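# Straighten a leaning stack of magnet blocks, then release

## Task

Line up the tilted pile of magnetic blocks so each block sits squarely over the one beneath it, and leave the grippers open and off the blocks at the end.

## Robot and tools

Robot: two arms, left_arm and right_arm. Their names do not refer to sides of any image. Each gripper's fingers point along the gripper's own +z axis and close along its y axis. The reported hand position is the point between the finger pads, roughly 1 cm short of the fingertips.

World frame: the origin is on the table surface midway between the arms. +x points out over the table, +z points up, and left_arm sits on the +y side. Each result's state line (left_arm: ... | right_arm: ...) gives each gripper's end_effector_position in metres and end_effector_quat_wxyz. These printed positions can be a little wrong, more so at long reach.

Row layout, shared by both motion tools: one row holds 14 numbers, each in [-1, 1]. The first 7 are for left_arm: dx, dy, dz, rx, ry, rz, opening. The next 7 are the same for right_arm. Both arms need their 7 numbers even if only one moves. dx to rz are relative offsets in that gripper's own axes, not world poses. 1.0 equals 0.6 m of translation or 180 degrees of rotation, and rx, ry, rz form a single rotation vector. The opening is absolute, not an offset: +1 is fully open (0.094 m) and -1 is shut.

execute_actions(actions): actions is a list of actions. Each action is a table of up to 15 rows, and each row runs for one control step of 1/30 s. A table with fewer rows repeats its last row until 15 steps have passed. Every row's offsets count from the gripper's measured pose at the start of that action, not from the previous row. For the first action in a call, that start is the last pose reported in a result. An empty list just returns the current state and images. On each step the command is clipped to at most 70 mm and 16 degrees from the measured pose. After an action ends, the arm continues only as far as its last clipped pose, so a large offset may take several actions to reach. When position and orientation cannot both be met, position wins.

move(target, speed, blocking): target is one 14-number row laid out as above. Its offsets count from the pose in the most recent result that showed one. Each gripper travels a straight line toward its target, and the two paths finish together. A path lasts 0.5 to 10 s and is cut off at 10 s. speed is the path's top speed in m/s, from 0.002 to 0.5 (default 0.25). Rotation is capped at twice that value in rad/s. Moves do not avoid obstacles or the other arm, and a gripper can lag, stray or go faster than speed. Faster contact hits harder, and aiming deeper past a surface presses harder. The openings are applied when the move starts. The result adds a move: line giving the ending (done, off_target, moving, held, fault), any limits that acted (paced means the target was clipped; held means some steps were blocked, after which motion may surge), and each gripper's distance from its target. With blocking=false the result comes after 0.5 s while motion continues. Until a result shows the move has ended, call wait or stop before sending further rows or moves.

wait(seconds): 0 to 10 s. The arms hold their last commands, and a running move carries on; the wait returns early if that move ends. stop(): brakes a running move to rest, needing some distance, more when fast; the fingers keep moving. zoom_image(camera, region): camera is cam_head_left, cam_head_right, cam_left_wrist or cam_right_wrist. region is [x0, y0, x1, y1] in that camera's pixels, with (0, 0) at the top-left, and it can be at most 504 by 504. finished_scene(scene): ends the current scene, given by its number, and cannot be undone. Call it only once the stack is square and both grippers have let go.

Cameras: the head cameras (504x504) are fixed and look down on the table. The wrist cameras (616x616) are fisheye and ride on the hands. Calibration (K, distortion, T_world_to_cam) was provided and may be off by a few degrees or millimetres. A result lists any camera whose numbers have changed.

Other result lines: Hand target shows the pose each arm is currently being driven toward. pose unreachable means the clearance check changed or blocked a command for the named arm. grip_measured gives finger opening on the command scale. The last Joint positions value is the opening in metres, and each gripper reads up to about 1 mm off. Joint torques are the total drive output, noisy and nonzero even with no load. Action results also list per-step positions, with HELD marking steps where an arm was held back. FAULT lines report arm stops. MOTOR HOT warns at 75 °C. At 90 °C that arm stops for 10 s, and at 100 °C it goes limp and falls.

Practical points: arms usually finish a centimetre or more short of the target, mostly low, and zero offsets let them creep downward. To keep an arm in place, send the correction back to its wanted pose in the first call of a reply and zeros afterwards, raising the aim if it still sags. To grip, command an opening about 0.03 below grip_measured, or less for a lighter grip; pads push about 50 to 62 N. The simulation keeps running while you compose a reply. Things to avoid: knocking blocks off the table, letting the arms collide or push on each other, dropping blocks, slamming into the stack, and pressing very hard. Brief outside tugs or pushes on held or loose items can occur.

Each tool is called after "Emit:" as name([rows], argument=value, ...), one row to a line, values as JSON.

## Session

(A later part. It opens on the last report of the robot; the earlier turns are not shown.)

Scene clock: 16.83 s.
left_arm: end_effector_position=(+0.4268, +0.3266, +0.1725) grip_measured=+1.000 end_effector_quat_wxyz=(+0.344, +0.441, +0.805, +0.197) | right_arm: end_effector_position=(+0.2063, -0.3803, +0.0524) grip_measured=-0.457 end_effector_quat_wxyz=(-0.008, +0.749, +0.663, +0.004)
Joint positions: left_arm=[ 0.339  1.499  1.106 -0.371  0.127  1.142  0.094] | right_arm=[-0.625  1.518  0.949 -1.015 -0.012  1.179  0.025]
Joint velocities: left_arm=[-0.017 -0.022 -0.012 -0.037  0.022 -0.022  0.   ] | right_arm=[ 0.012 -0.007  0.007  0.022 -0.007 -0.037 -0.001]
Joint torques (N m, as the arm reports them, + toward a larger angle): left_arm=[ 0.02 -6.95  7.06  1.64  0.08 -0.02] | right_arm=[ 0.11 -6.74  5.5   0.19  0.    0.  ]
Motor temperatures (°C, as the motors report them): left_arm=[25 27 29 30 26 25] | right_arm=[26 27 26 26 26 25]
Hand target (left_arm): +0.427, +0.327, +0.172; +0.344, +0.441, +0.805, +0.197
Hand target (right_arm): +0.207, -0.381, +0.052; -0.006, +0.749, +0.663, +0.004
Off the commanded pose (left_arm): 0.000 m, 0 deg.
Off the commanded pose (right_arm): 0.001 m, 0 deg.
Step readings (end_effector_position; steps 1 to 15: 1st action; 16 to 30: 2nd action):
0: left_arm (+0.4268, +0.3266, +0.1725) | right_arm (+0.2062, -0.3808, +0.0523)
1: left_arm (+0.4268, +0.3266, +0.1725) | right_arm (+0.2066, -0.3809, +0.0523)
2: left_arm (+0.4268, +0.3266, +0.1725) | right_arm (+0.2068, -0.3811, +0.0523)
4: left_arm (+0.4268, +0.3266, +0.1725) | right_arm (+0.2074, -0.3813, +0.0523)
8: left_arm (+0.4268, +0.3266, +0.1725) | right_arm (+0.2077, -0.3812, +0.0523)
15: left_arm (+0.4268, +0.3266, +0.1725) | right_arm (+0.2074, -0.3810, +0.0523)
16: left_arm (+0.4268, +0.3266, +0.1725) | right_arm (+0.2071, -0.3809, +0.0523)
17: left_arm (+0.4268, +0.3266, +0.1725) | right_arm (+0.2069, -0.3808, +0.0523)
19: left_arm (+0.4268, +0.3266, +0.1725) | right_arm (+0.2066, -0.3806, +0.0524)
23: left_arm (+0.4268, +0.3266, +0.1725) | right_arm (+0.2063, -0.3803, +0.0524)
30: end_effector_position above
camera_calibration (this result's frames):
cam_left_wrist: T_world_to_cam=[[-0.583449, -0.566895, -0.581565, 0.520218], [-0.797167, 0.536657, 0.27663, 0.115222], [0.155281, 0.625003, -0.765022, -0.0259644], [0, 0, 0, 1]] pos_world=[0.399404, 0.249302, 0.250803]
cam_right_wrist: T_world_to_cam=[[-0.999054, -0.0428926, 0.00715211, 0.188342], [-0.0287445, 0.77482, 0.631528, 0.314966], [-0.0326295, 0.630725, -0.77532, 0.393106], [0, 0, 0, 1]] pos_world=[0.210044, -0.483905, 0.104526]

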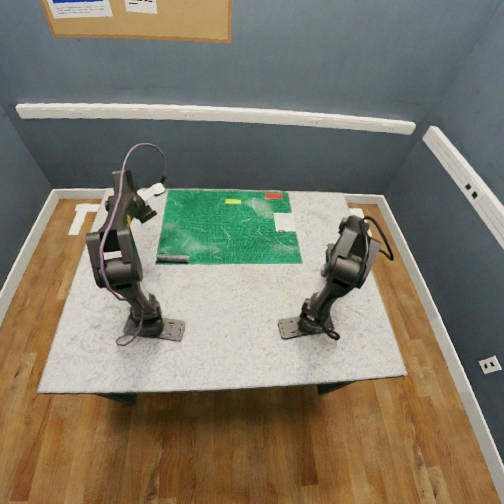

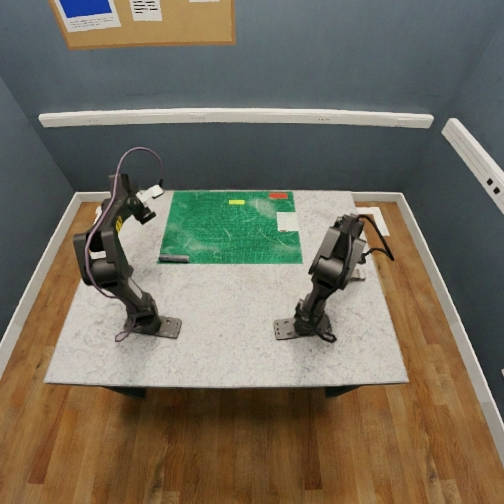

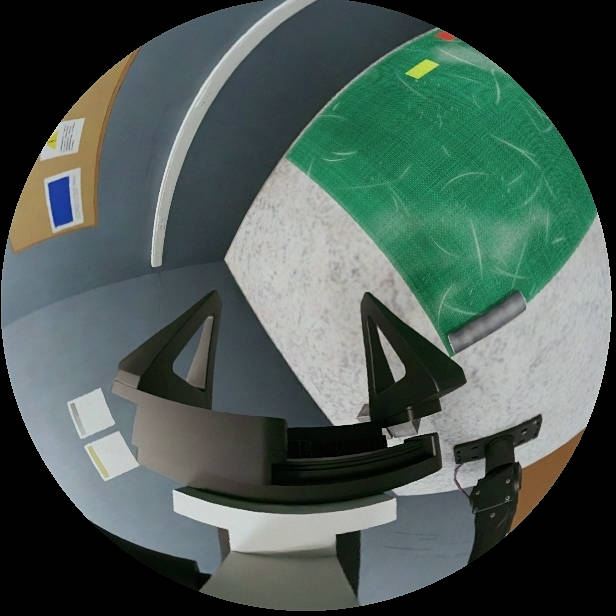

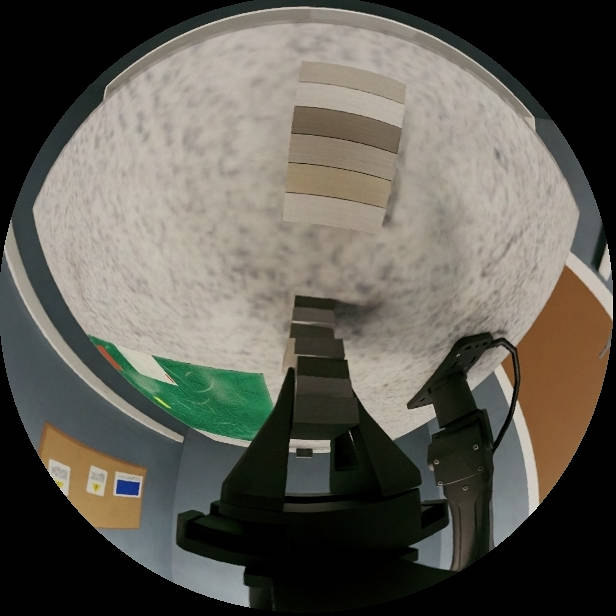

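Emit:
execute_actions([
  [[0,0,0,0,0,0,1,0,0,0,0,0,0,-0.43],[0,0,0,0,0,0,1,0,0,0,0,0,0,-0.39],[0,0,0,0,0,0,1,0,0,0,0,0,0,-0.33],[0,0,0,0,0,0,1,0,0,0,0,0,0,-0.26],[0,0,0,0,0,0,1,0,0,0,0,0,0,-0.18],[0,0,0,0,0,0,1,0,0,0,0,0,0,-0.1],[0,0,0,0,0,0,1,0,0,0,0,0,0,-0.02],[0,0,0,0,0,0,1,0,0,0,0,0,0,0.05]],
])

Emit:
move(target=[0,0,0,0,0,0,1,-0.014,0.001,0.052,-0.0021,-0.0053,0,0.05], speed=0.05)

Emit:
zoom_image(camera="cam_right_wrist", region=[210, 310, 420, 520])

Scene clock: 18.70 s.
left_arm: end_effector_position=(+0.4268, +0.3266, +0.1725) grip_measured=+1.000 end_effector_quat_wxyz=(+0.344, +0.441, +0.805, +0.197) | right_arm: end_effector_position=(+0.2064, -0.3801, +0.0524) grip_measured=+0.048 end_effector_quat_wxyz=(-0.008, +0.749, +0.663, +0.004)
Joint positions: left_arm=[ 0.339  1.499  1.106 -0.371  0.127  1.142  0.094] | right_arm=[-0.625  1.518  0.949 -1.015 -0.014  1.179  0.049]
Joint velocities: left_arm=[ 0.007 -0.002 -0.022  0.037 -0.037  0.037  0.   ] | right_arm=[ 0.017 -0.002 -0.002 -0.022 -0.037  0.095 -0.   ]
Joint torques (N m, as the arm reports them, + toward a larger angle): left_arm=[-0.01 -6.94  7.06  1.64  0.07 -0.02] | right_arm=[ 0.02 -6.7   5.72  0.12 -0.01  0.  ]
Motor temperatures (°C, as the motors report them): left_arm=[25 27 29 30 26 25] | right_arm=[26 27 26 26 26 25]
Hand target (left_arm): +0.427, +0.327, +0.172; +0.344, +0.441, +0.805, +0.197
Hand target (right_arm): +0.206, -0.380, +0.052; -0.008, +0.749, +0.663, +0.004
Off the commanded pose (left_arm): 0.000 m, 0 deg.
Off the commanded pose (right_arm): 0.000 m, 0 deg.
Step readings (end_effector_position):
0: left_arm (+0.4268, +0.3266, +0.1725) | right_arm (+0.2063, -0.3803, +0.0524)
1: left_arm (+0.4268, +0.3266, +0.1725) | right_arm (+0.2063, -0.3803, +0.0524)
2: left_arm (+0.4268, +0.3266, +0.1725) | right_arm (+0.2063, -0.3803, +0.0524)
4: left_arm (+0.4268, +0.3266, +0.1725) | right_arm (+0.2063, -0.3802, +0.0524)
8: left_arm (+0.4268, +0.3266, +0.1725) | right_arm (+0.2064, -0.3801, +0.0524)
15: end_effector_position above
camera_calibration (this result's frames):
cam_left_wrist: T_world_to_cam=[[-0.583449, -0.566895, -0.581565, 0.520218], [-0.797167, 0.536657, 0.27663, 0.115222], [0.155281, 0.625003, -0.765022, -0.0259644], [0, 0, 0, 1]] pos_world=[0.399404, 0.249302, 0.250803]
cam_right_wrist: T_world_to_cam=[[-0.99906, -0.0428816, 0.00634653, 0.188533], [-0.0292025, 0.77398, 0.632536, 0.314507], [-0.0320362, 0.631756, -0.774505, 0.39319], [0, 0, 0, 1]] pos_world=[0.210137, -0.483737, 0.104394]

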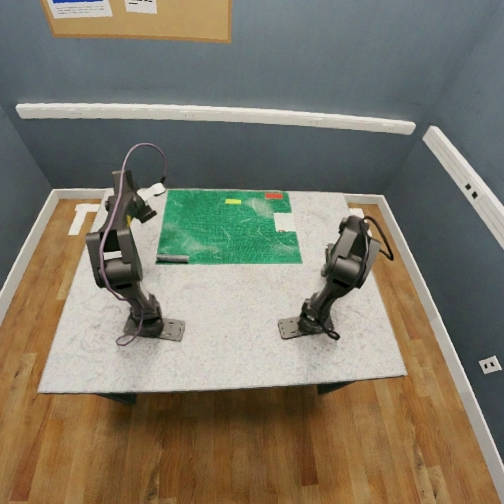

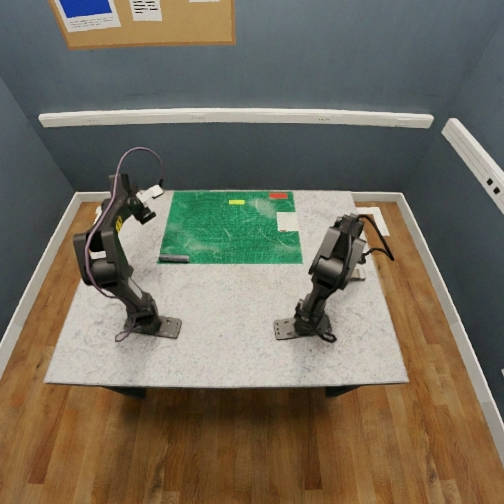

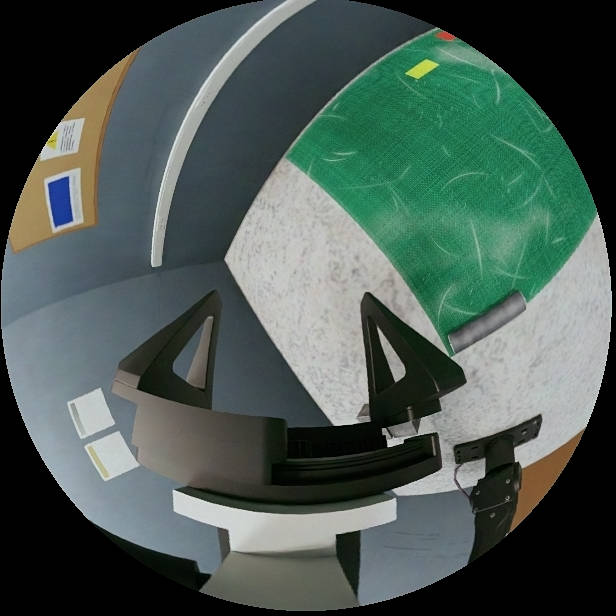

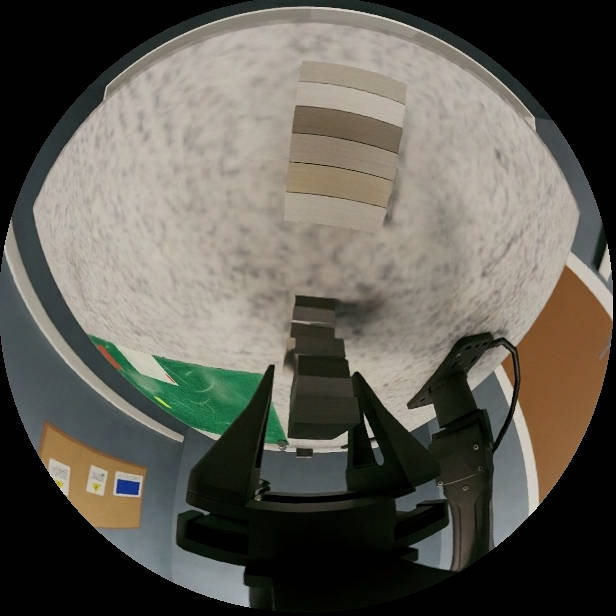

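Scene clock: 19.83 s.
left_arm: end_effector_position=(+0.4268, +0.3266, +0.1725) grip_measured=+1.000 end_effector_quat_wxyz=(+0.344, +0.441, +0.805, +0.197) | right_arm: end_effector_position=(+0.2126, -0.3859, +0.0299) grip_measured=+0.048 end_effector_quat_wxyz=(+0.007, +0.748, +0.664, +0.010)
Joint positions: left_arm=[ 0.339  1.499  1.106 -0.371  0.127  1.142  0.094] | right_arm=[-0.634  1.552  0.886 -0.885 -0.014  1.168  0.049]
Joint velocities: left_arm=[-0.012  0.007  0.002  0.022  0.037 -0.066  0.   ] | right_arm=[ 0.007  0.007 -0.007  0.022  0.007  0.066  0.   ]
Joint torques (N m, as the arm reports them, + toward a larger angle): left_arm=[ 0.01 -6.93  7.07  1.63  0.07 -0.02] | right_arm=[-0.76 -5.57  4.06  0.37  0.08 -0.08]
Motor temperatures (°C, as the motors report them): left_arm=[25 27 29 30 26 25] | right_arm=[26 27 26 26 26 25]
Hand target (left_arm): +0.427, +0.327, +0.172; +0.344, +0.441, +0.805, +0.197
Hand target (right_arm): +0.206, -0.387, +0.021; -0.001, +0.749, +0.663, +0.001
Off the commanded pose (left_arm): 0.000 m, 0 deg.
Off the commanded pose (right_arm): 0.011 m, 1 deg.
move: off_target (right_arm)
camera_calibration (this result's frames):
cam_left_wrist: T_world_to_cam=[[-0.583449, -0.566895, -0.581565, 0.520218], [-0.797167, 0.536657, 0.27663, 0.115222], [0.155281, 0.625003, -0.765022, -0.0259644], [0, 0, 0, 1]] pos_world=[0.399404, 0.249302, 0.250803]
cam_right_wrist: T_world_to_cam=[[-0.99872, -0.0456737, -0.0217319, 0.194338], [-0.049317, 0.783893, 0.618934, 0.341917], [-0.0112336, 0.619214, -0.785142, 0.370743], [0, 0, 0, 1]] pos_world=[0.215116, -0.488719, 0.0836849]

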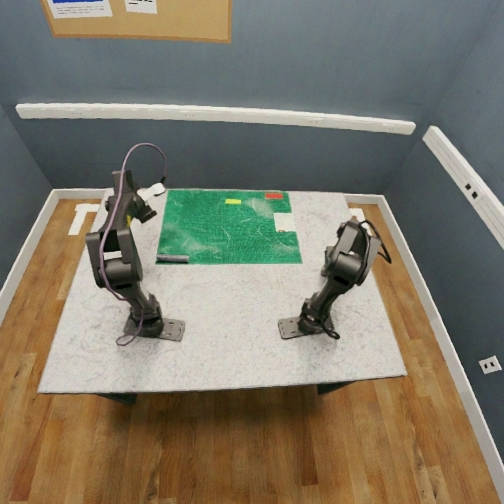

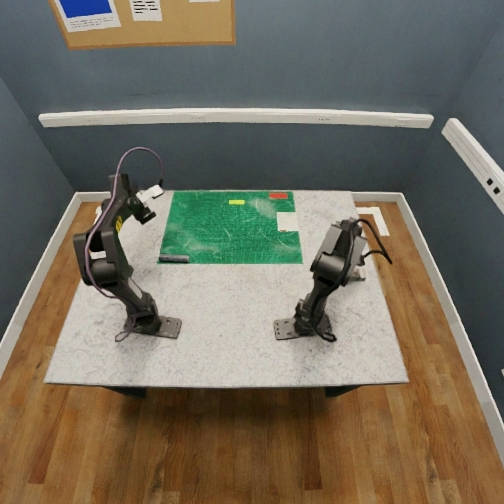

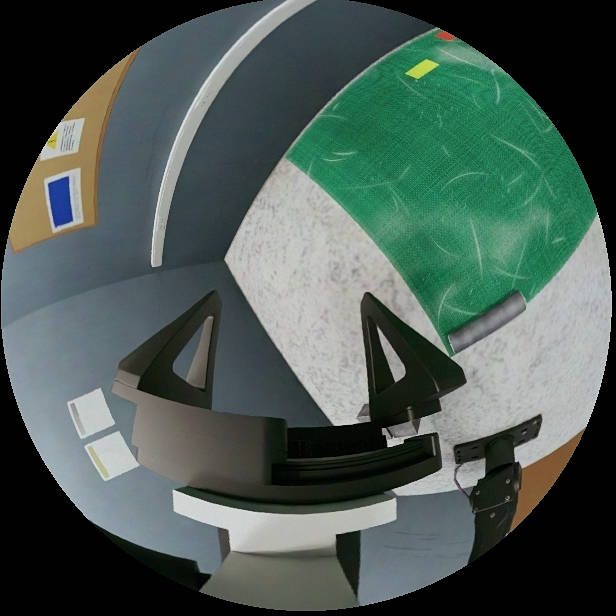

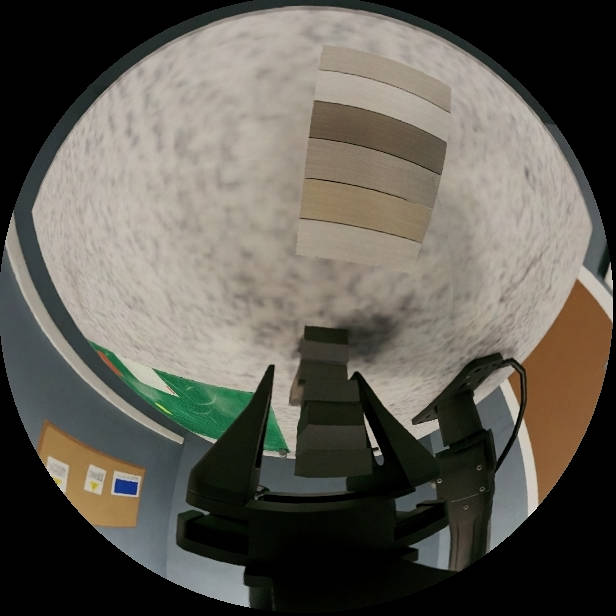

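Region (210, 310, 420, 520) of cam_right_wrist's 616x616 image, scaled by 2.400, with more detail than that image has.

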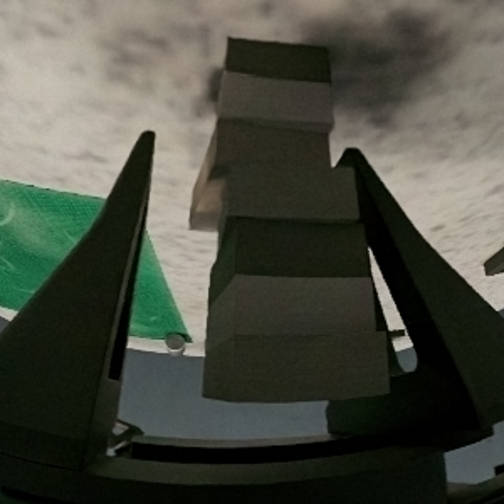

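Emit:
move(target=[0,0,0,0,0,0,1,-0.0033,-0.0172,0.0345,0.0157,-0.0043,0,0.05], speed=0.04)

Emit:
zoom_image(camera="cam_right_wrist", region=[210, 320, 420, 530])

Scene clock: 23.23 s.
left_arm: end_effector_position=(+0.4268, +0.3266, +0.1725) grip_measured=+1.000 end_effector_quat_wxyz=(+0.344, +0.441, +0.805, +0.197) | right_arm: end_effector_position=(+0.2082, -0.3861, +0.0178) grip_measured=+0.048 end_effector_quat_wxyz=(-0.001, +0.748, +0.664, +0.000)
Joint positions: left_arm=[ 0.339  1.499  1.106 -0.371  0.127  1.142  0.094] | right_arm=[-0.634  1.581  0.862 -0.853 -0.001  1.168  0.049]
Joint velocities: left_arm=[-0.007 -0.012 -0.012 -0.037 -0.037 -0.051  0.   ] | right_arm=[-0.002  0.002  0.012  0.007  0.007  0.037 -0.   ]
Joint torques (N m, as the arm reports them, + toward a larger angle): left_arm=[ 0.02 -6.94  7.05  1.64  0.07 -0.02] | right_arm=[ 0.24 -5.58  3.93  0.36  0.15 -0.01]
Motor temperatures (°C, as the motors report them): left_arm=[25 27 29 30 26 25] | right_arm=[26 27 26 26 26 25]
Hand target (left_arm): +0.427, +0.327, +0.172; +0.344, +0.441, +0.805, +0.197
Hand target (right_arm): +0.203, -0.386, +0.009; -0.007, +0.748, +0.664, -0.012
Off the commanded pose (left_arm): 0.000 m, 0 deg.
Off the commanded pose (right_arm): 0.010 m, 1 deg.
move: done
camera_calibration (this result's frames):
cam_left_wrist: T_world_to_cam=[[-0.583449, -0.566895, -0.581565, 0.520218], [-0.797167, 0.536657, 0.27663, 0.115222], [0.155281, 0.625003, -0.765022, -0.0259644], [0, 0, 0, 1]] pos_world=[0.399404, 0.249302, 0.250803]
cam_right_wrist: T_world_to_cam=[[-0.998954, -0.0455642, 0.0038953, 0.189313], [-0.0333443, 0.784032, 0.619824, 0.346038], [-0.0312958, 0.619045, -0.784731, 0.365351], [0, 0, 0, 1]] pos_world=[0.212087, -0.488848, 0.0714827]

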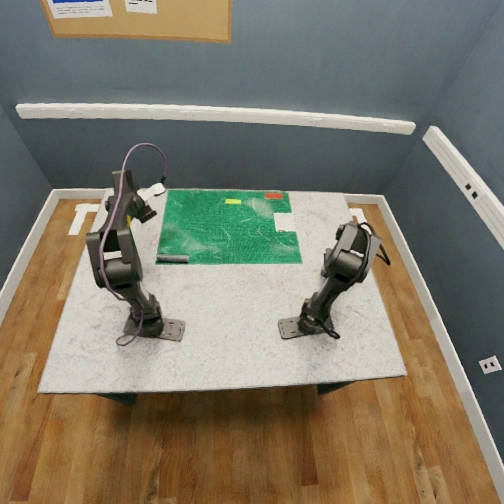

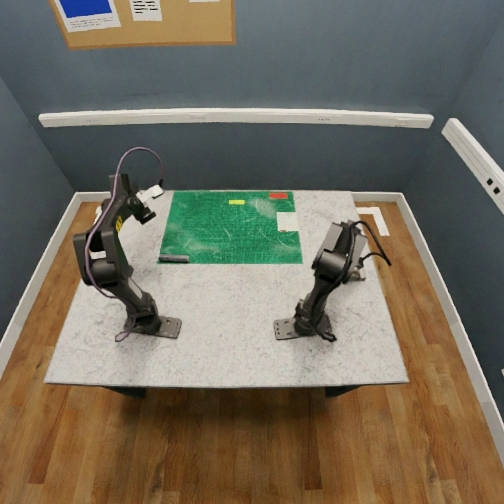

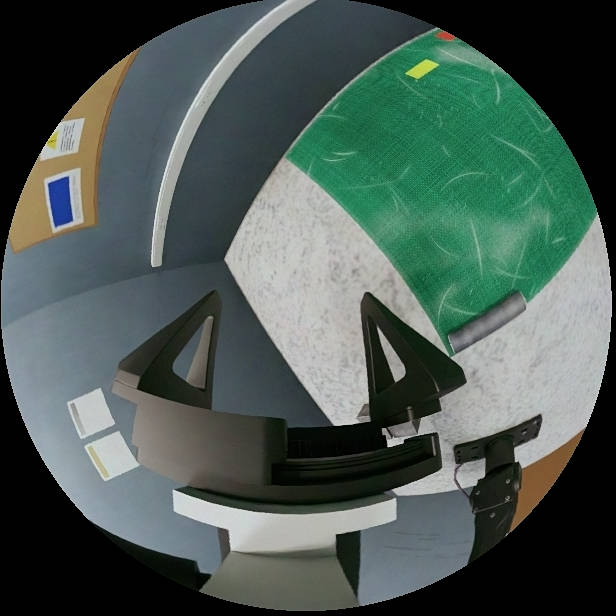

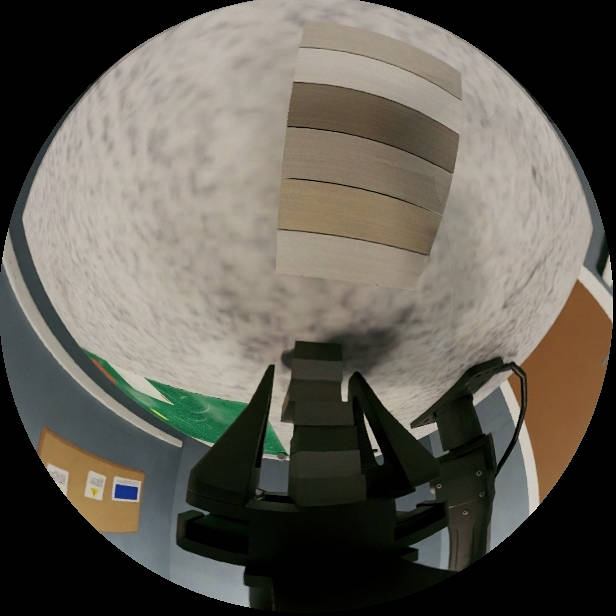

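Region (210, 320, 420, 530) of cam_right_wrist's 616x616 image, scaled by 2.400, with more detail than that image has.

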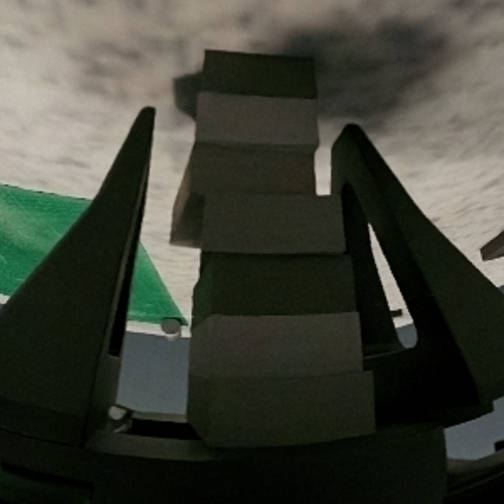

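Emit:
execute_actions([
  [[0,0,0,0,0,0,1,0,0,0,0,0,0,0.0],[0,0,0,0,0,0,1,0,0,0,0,0,0,-0.05],[0,0,0,0,0,0,1,0,0,0,0,0,0,-0.09],[0,0,0,0,0,0,1,0,0,0,0,0,0,-0.13],[0,0,0,0,0,0,1,0,0,0,0,0,0,-0.16],[0,0,0,0,0,0,1,0,0,0,0,0,0,-0.185],[0,0,0,0,0,0,1,0,0,0,0,0,0,-0.205],[0,0,0,0,0,0,1,0,0,0,0,0,0,-0.22],[0,0,0,0,0,0,1,0,0,0,0,0,0,-0.235],[0,0,0,0,0,0,1,0,0,0,0,0,0,-0.25],[0,0,0,0,0,0,1,0,0,0,0,0,0,-0.265],[0,0,0,0,0,0,1,0,0,0,0,0,0,-0.28],[0,0,0,0,0,0,1,0,0,0,0,0,0,-0.295],[0,0,0,0,0,0,1,0,0,0,0,0,0,-0.31],[0,0,0,0,0,0,1,0,0,0,0,0,0,-0.325]],
  [[0,0,0,0,0,0,1,0,0,0,0,0,0,-0.345],[0,0,0,0,0,0,1,0,0,0,0,0,0,-0.36],[0,0,0,0,0,0,1,0,0,0,0,0,0,-0.375],[0,0,0,0,0,0,1,0,0,0,0,0,0,-0.39],[0,0,0,0,0,0,1,0,0,0,0,0,0,-0.405],[0,0,0,0,0,0,1,0,0,0,0,0,0,-0.42],[0,0,0,0,0,0,1,0,0,0,0,0,0,-0.435],[0,0,0,0,0,0,1,0,0,0,0,0,0,-0.45],[0,0,0,0,0,0,1,0,0,0,0,0,0,-0.465],[0,0,0,0,0,0,1,0,0,0,0,0,0,-0.48],[0,0,0,0,0,0,1,0,0,0,0,0,0,-0.495],[0,0,0,0,0,0,1,0,0,0,0,0,0,-0.51],[0,0,0,0,0,0,1,0,0,0,0,0,0,-0.525]],
])

Emit:
zoom_image(camera="cam_right_wrist", region=[230, 330, 420, 520])

Scene clock: 24.70 s.
left_arm: end_effector_position=(+0.4268, +0.3266, +0.1725) grip_measured=+1.000 end_effector_quat_wxyz=(+0.344, +0.441, +0.805, +0.197) | right_arm: end_effector_position=(+0.2091, -0.3853, +0.0178) grip_measured=-0.456 end_effector_quat_wxyz=(-0.002, +0.748, +0.664, +0.004)
Joint positions: left_arm=[ 0.339  1.499  1.106 -0.371  0.127  1.142  0.094] | right_arm=[-0.634  1.581  0.862 -0.852 -0.008  1.168  0.026]
Joint velocities: left_arm=[ 0.007 -0.017  0.017 -0.007 -0.007  0.022  0.   ] | right_arm=[ 0.012  0.007  0.002  0.007  0.066  0.007 -0.   ]
Joint torques (N m, as the arm reports them, + toward a larger angle): left_arm=[ 0.01 -6.94  7.07  1.64  0.07 -0.02] | right_arm=[ 0.   -7.09  5.29  0.14  0.01  0.  ]
Motor temperatures (°C, as the motors report them): left_arm=[25 27 29 30 26 25] | right_arm=[26 27 26 26 26 25]
Hand target (left_arm): +0.427, +0.327, +0.172; +0.344, +0.441, +0.805, +0.197
Hand target (right_arm): +0.209, -0.386, +0.018; -0.001, +0.748, +0.664, +0.001
Off the commanded pose (left_arm): 0.000 m, 0 deg.
Off the commanded pose (right_arm): 0.001 m, 0 deg.
Step readings (end_effector_position; steps 1 to 15: 1st action; 16 to 30: 2nd action):
0: left_arm (+0.4268, +0.3266, +0.1725) | right_arm (+0.2084, -0.3862, +0.0178)
1: left_arm (+0.4268, +0.3266, +0.1725) | right_arm (+0.2084, -0.3862, +0.0178)
2: left_arm (+0.4268, +0.3266, +0.1725) | right_arm (+0.2084, -0.3862, +0.0178)
4: left_arm (+0.4268, +0.3266, +0.1725) | right_arm (+0.2085, -0.3861, +0.0178)
8: left_arm (+0.4268, +0.3266, +0.1725) | right_arm (+0.2085, -0.3861, +0.0178)
15: left_arm (+0.4268, +0.3266, +0.1725) | right_arm (+0.2087, -0.3859, +0.0178)
16: left_arm (+0.4268, +0.3266, +0.1725) | right_arm (+0.2089, -0.3857, +0.0178)
17: left_arm (+0.4268, +0.3266, +0.1725) | right_arm (+0.2089, -0.3856, +0.0178)
19: left_arm (+0.4268, +0.3266, +0.1725) | right_arm (+0.2091, -0.3853, +0.0178)
23: left_arm (+0.4268, +0.3266, +0.1725) | right_arm (+0.2091, -0.3853, +0.0178)
30: end_effector_position above
camera_calibration (this result's frames):
cam_left_wrist: T_world_to_cam=[[-0.583449, -0.566895, -0.581565, 0.520218], [-0.797167, 0.536657, 0.27663, 0.115222], [0.155281, 0.625003, -0.765022, -0.0259644], [0, 0, 0, 1]] pos_world=[0.399404, 0.249302, 0.250803]
cam_right_wrist: T_world_to_cam=[[-0.998961, -0.0455605, -0.000876402, 0.190342], [-0.0361672, 0.78101, 0.62347, 0.344789], [-0.0277211, 0.622854, -0.781847, 0.365548], [0, 0, 0, 1]] pos_world=[0.212748, -0.488295, 0.0710038]

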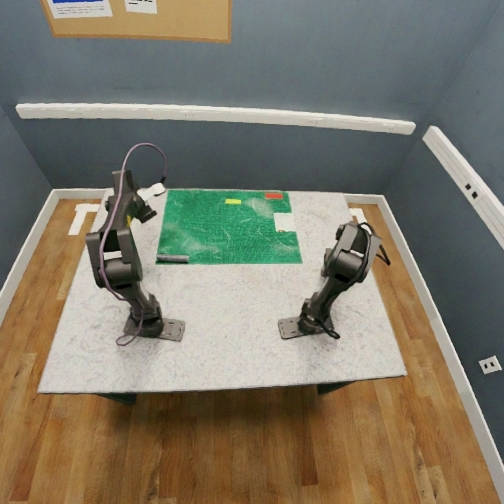

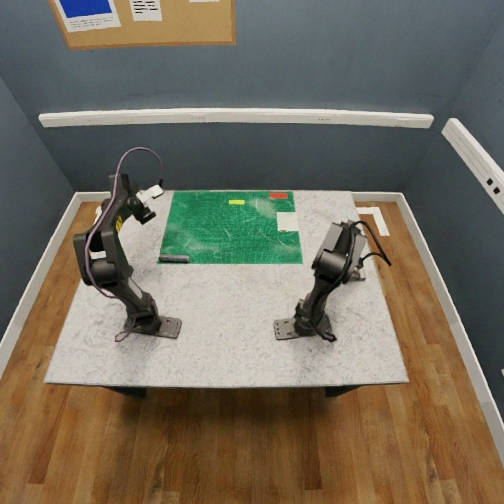

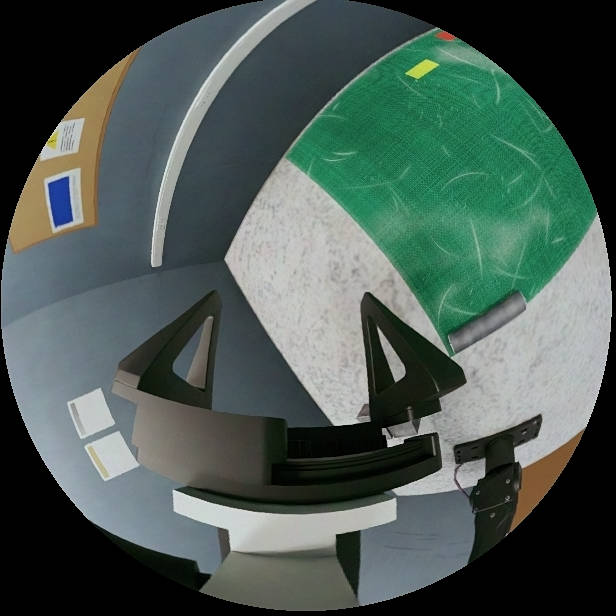

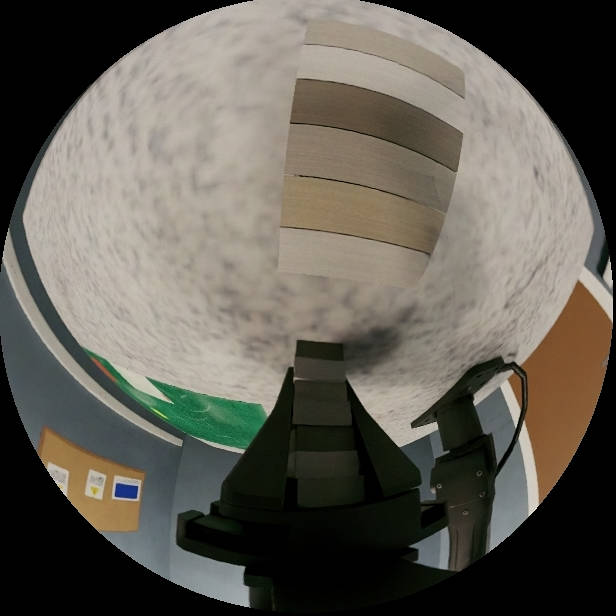

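Region (230, 330, 420, 520) of cam_right_wrist's 616x616 image, scaled by 2.653, with more detail than that image has.

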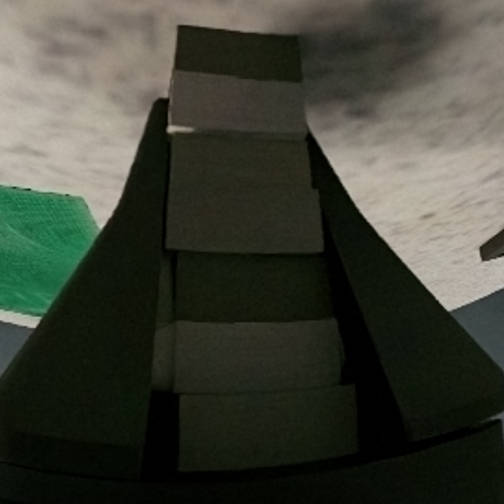

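Emit:
execute_actions([
  [[0,0,0,0,0,0,1,0,0,0,0,0,0,-0.43],[0,0,0,0,0,0,1,0,0,0,0,0,0,-0.39],[0,0,0,0,0,0,1,0,0,0,0,0,0,-0.3],[0,0,0,0,0,0,1,0,0,0,0,0,0,-0.2],[0,0,0,0,0,0,1,0,0,0,0,0,0,-0.08],[0,0,0,0,0,0,1,0,0,0,0,0,0,0.05],[0,0,0,0,0,0,1,0,0,0,0,0,0,0.2],[0,0,0,0,0,0,1,0,0,0,0,0,0,0.35],[0,0,0,0,0,0,1,0,0,0,0,0,0,0.5],[0,0,0,0,0,0,1,0,0,0,0,0,0,0.65]],
])

Emit:
zoom_image(camera="cam_right_wrist", region=[230, 330, 420, 520])

Emit:
move(target=[0,0,0,0,0,0,1,0,0,0,0,0,-0.503,0.65], speed=0.5)

Emit:
zoom_image(camera="cam_right_wrist", region=[210, 320, 420, 530])

Scene clock: 27.67 s.
left_arm: end_effector_position=(+0.4268, +0.3266, +0.1725) grip_measured=+1.000 end_effector_quat_wxyz=(+0.344, +0.441, +0.805, +0.197) | right_arm: end_effector_position=(+0.2091, -0.3852, +0.0178) grip_measured=+0.647 end_effector_quat_wxyz=(-0.002, +0.748, +0.664, +0.003)
Joint positions: left_arm=[ 0.339  1.499  1.106 -0.371  0.127  1.142  0.094] | right_arm=[-0.634  1.581  0.862 -0.852 -0.008  1.168  0.077]
Joint velocities: left_arm=[ 0.012 -0.002 -0.012  0.066  0.051 -0.051  0.   ] | right_arm=[-0.007  0.007  0.002 -0.007 -0.022 -0.051 -0.   ]
Joint torques (N m, as the arm reports them, + toward a larger angle): left_arm=[ 0.02 -6.93  7.06  1.63  0.08 -0.01] | right_arm=[-0.04 -7.13  5.18  0.15 -0.01  0.  ]
Motor temperatures (°C, as the motors report them): left_arm=[25 27 29 31 26 25] | right_arm=[26 28 26 26 26 25]
Hand target (left_arm): +0.427, +0.327, +0.172; +0.344, +0.441, +0.805, +0.197
Hand target (right_arm): +0.209, -0.385, +0.018; -0.002, +0.748, +0.664, +0.004
Off the commanded pose (left_arm): 0.000 m, 0 deg.
Off the commanded pose (right_arm): 0.000 m, 0 deg.
Step readings (end_effector_position):
0: left_arm (+0.4268, +0.3266, +0.1725) | right_arm (+0.2091, -0.3853, +0.0178)
1: left_arm (+0.4268, +0.3266, +0.1725) | right_arm (+0.2091, -0.3852, +0.0178)
2: left_arm (+0.4268, +0.3266, +0.1725) | right_arm (+0.2091, -0.3852, +0.0178)
4: left_arm (+0.4268, +0.3266, +0.1725) | right_arm (+0.2091, -0.3852, +0.0178)
8: left_arm (+0.4268, +0.3266, +0.1725) | right_arm (+0.2091, -0.3852, +0.0178)
15: end_effector_position above
camera_calibration (this result's frames):
cam_left_wrist: T_world_to_cam=[[-0.583449, -0.566895, -0.581565, 0.520218], [-0.797167, 0.536657, 0.27663, 0.115222], [0.155281, 0.625003, -0.765022, -0.0259644], [0, 0, 0, 1]] pos_world=[0.399404, 0.249302, 0.250803]
cam_right_wrist: T_world_to_cam=[[-0.998961, -0.0455604, -0.000554684, 0.190256], [-0.035961, 0.780892, 0.62363, 0.344657], [-0.0279797, 0.623003, -0.781719, 0.365625], [0, 0, 0, 1]] pos_world=[0.212683, -0.488257, 0.0709832]

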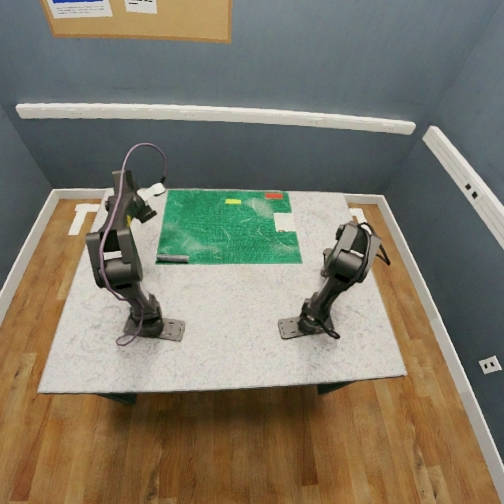

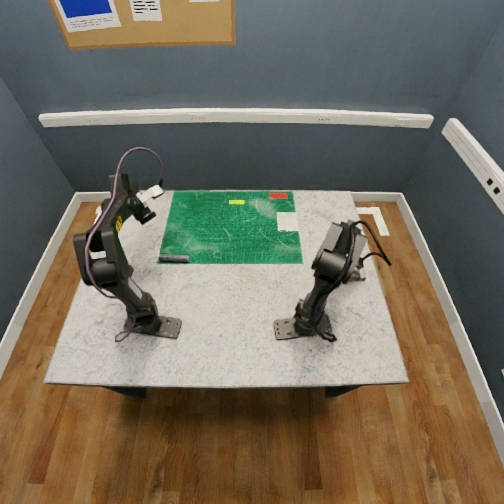

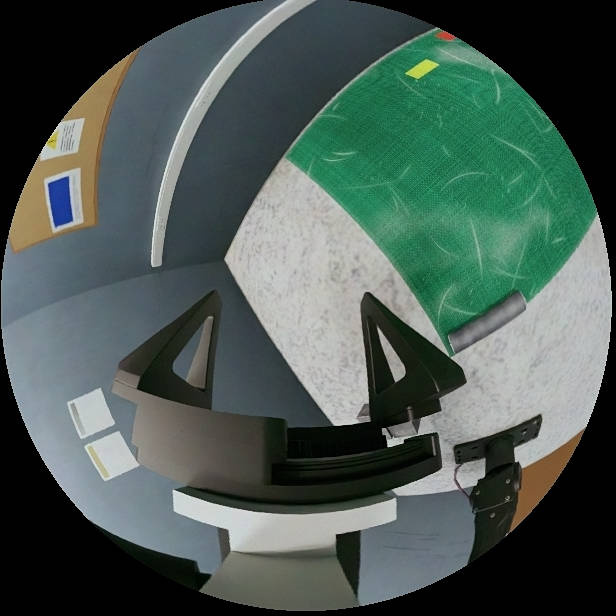

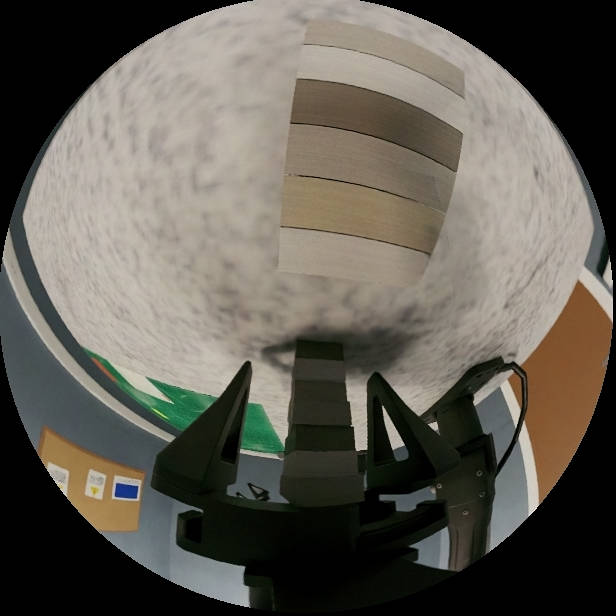

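Region (230, 330, 420, 520) of cam_right_wrist's 616x616 image, scaled by 2.653, with more detail than that image has.

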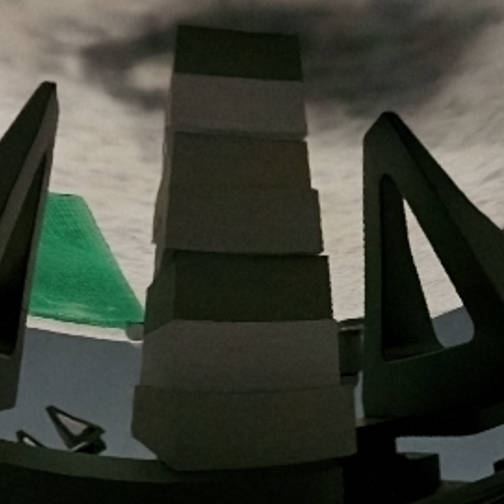

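Scene clock: 30.00 s.
left_arm: end_effector_position=(+0.4268, +0.3266, +0.1725) grip_measured=+1.000 end_effector_quat_wxyz=(+0.344, +0.441, +0.805, +0.197) | right_arm: end_effector_position=(+0.2087, -0.3857, +0.0178) grip_measured=+0.648 end_effector_quat_wxyz=(+0.000, +0.060, +0.998, +0.002)
Joint positions: left_arm=[ 0.339  1.499  1.106 -0.371  0.127  1.142  0.094] | right_arm=[-0.634  1.581  0.862 -0.852 -0.004 -0.402  0.077]
Joint velocities: left_arm=[-0.017 -0.002 -0.012 -0.022  0.051 -0.066  0.   ] | right_arm=[-0.012 -0.002 -0.007  0.051  0.037 -0.066  0.001]
Joint torques (N m, as the arm reports them, + toward a larger angle): left_arm=[-0.01 -6.93  7.03  1.63  0.07 -0.03] | right_arm=[-0.03 -7.25  5.25  0.19 -0.02 -0.1 ]
Motor temperatures (°C, as the motors report them): left_arm=[25 27 29 31 26 25] | right_arm=[26 28 26 26 26 25]
Hand target (left_arm): +0.427, +0.327, +0.172; +0.344, +0.441, +0.805, +0.197
Hand target (right_arm): +0.209, -0.385, +0.018; +0.001, +0.055, +0.998, +0.004
Off the commanded pose (left_arm): 0.000 m, 0 deg.
Off the commanded pose (right_arm): 0.001 m, 1 deg.
move: done
camera_calibration (this result's frames):
cam_left_wrist: T_world_to_cam=[[-0.583449, -0.566895, -0.581565, 0.520218], [-0.797167, 0.536657, 0.27663, 0.115222], [0.155281, 0.625003, -0.765022, -0.0259644], [0, 0, 0, 1]] pos_world=[0.399404, 0.249302, 0.250803]
cam_right_wrist: T_world_to_cam=[[0.0452937, -0.998972, -0.00186442, -0.395811], [-0.786149, -0.0367957, 0.616941, 0.186362], [-0.616375, -0.0264778, -0.787007, 0.23833], [0, 0, 0, 1]] pos_world=[0.311337, -0.382236, 0.0718552]

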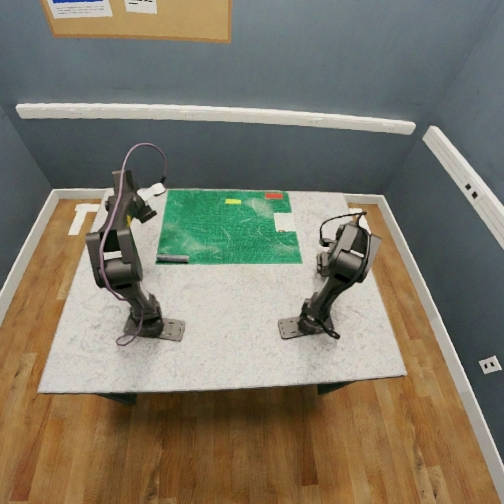

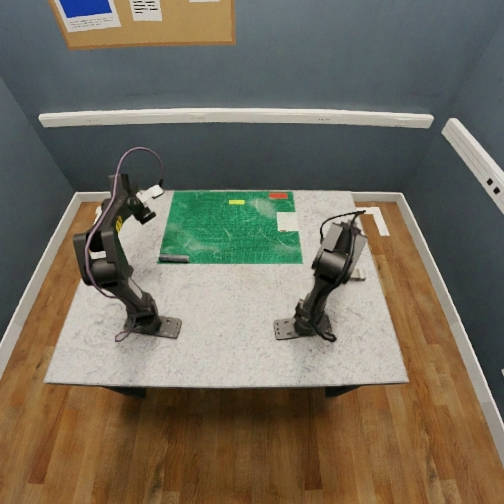

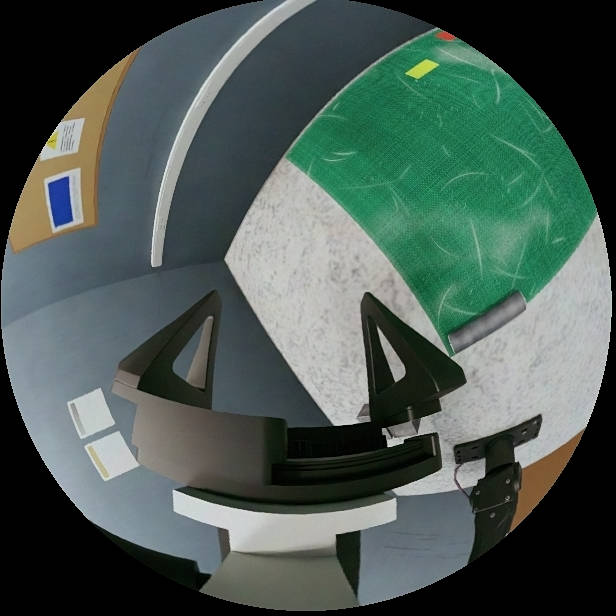

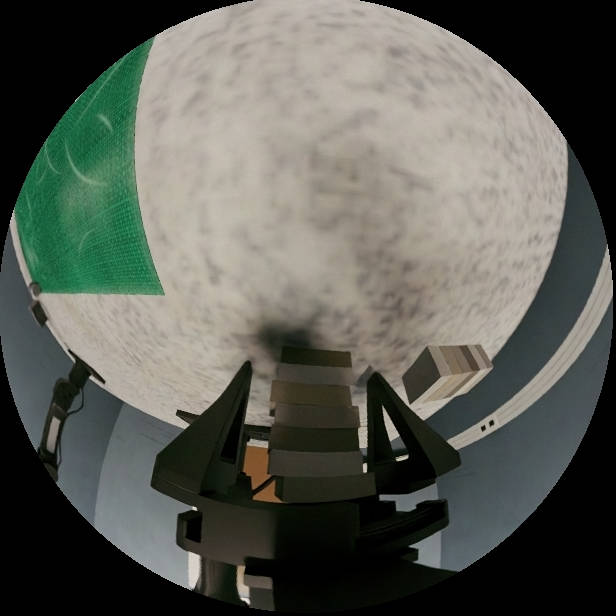

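Region (210, 320, 420, 530) of cam_right_wrist's 616x616 image, scaled by 2.400, with more detail than that image has.

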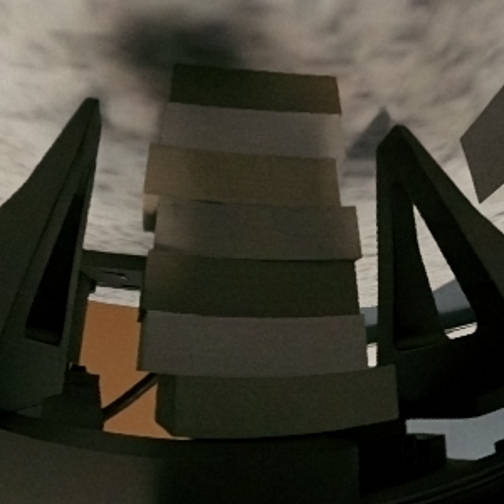

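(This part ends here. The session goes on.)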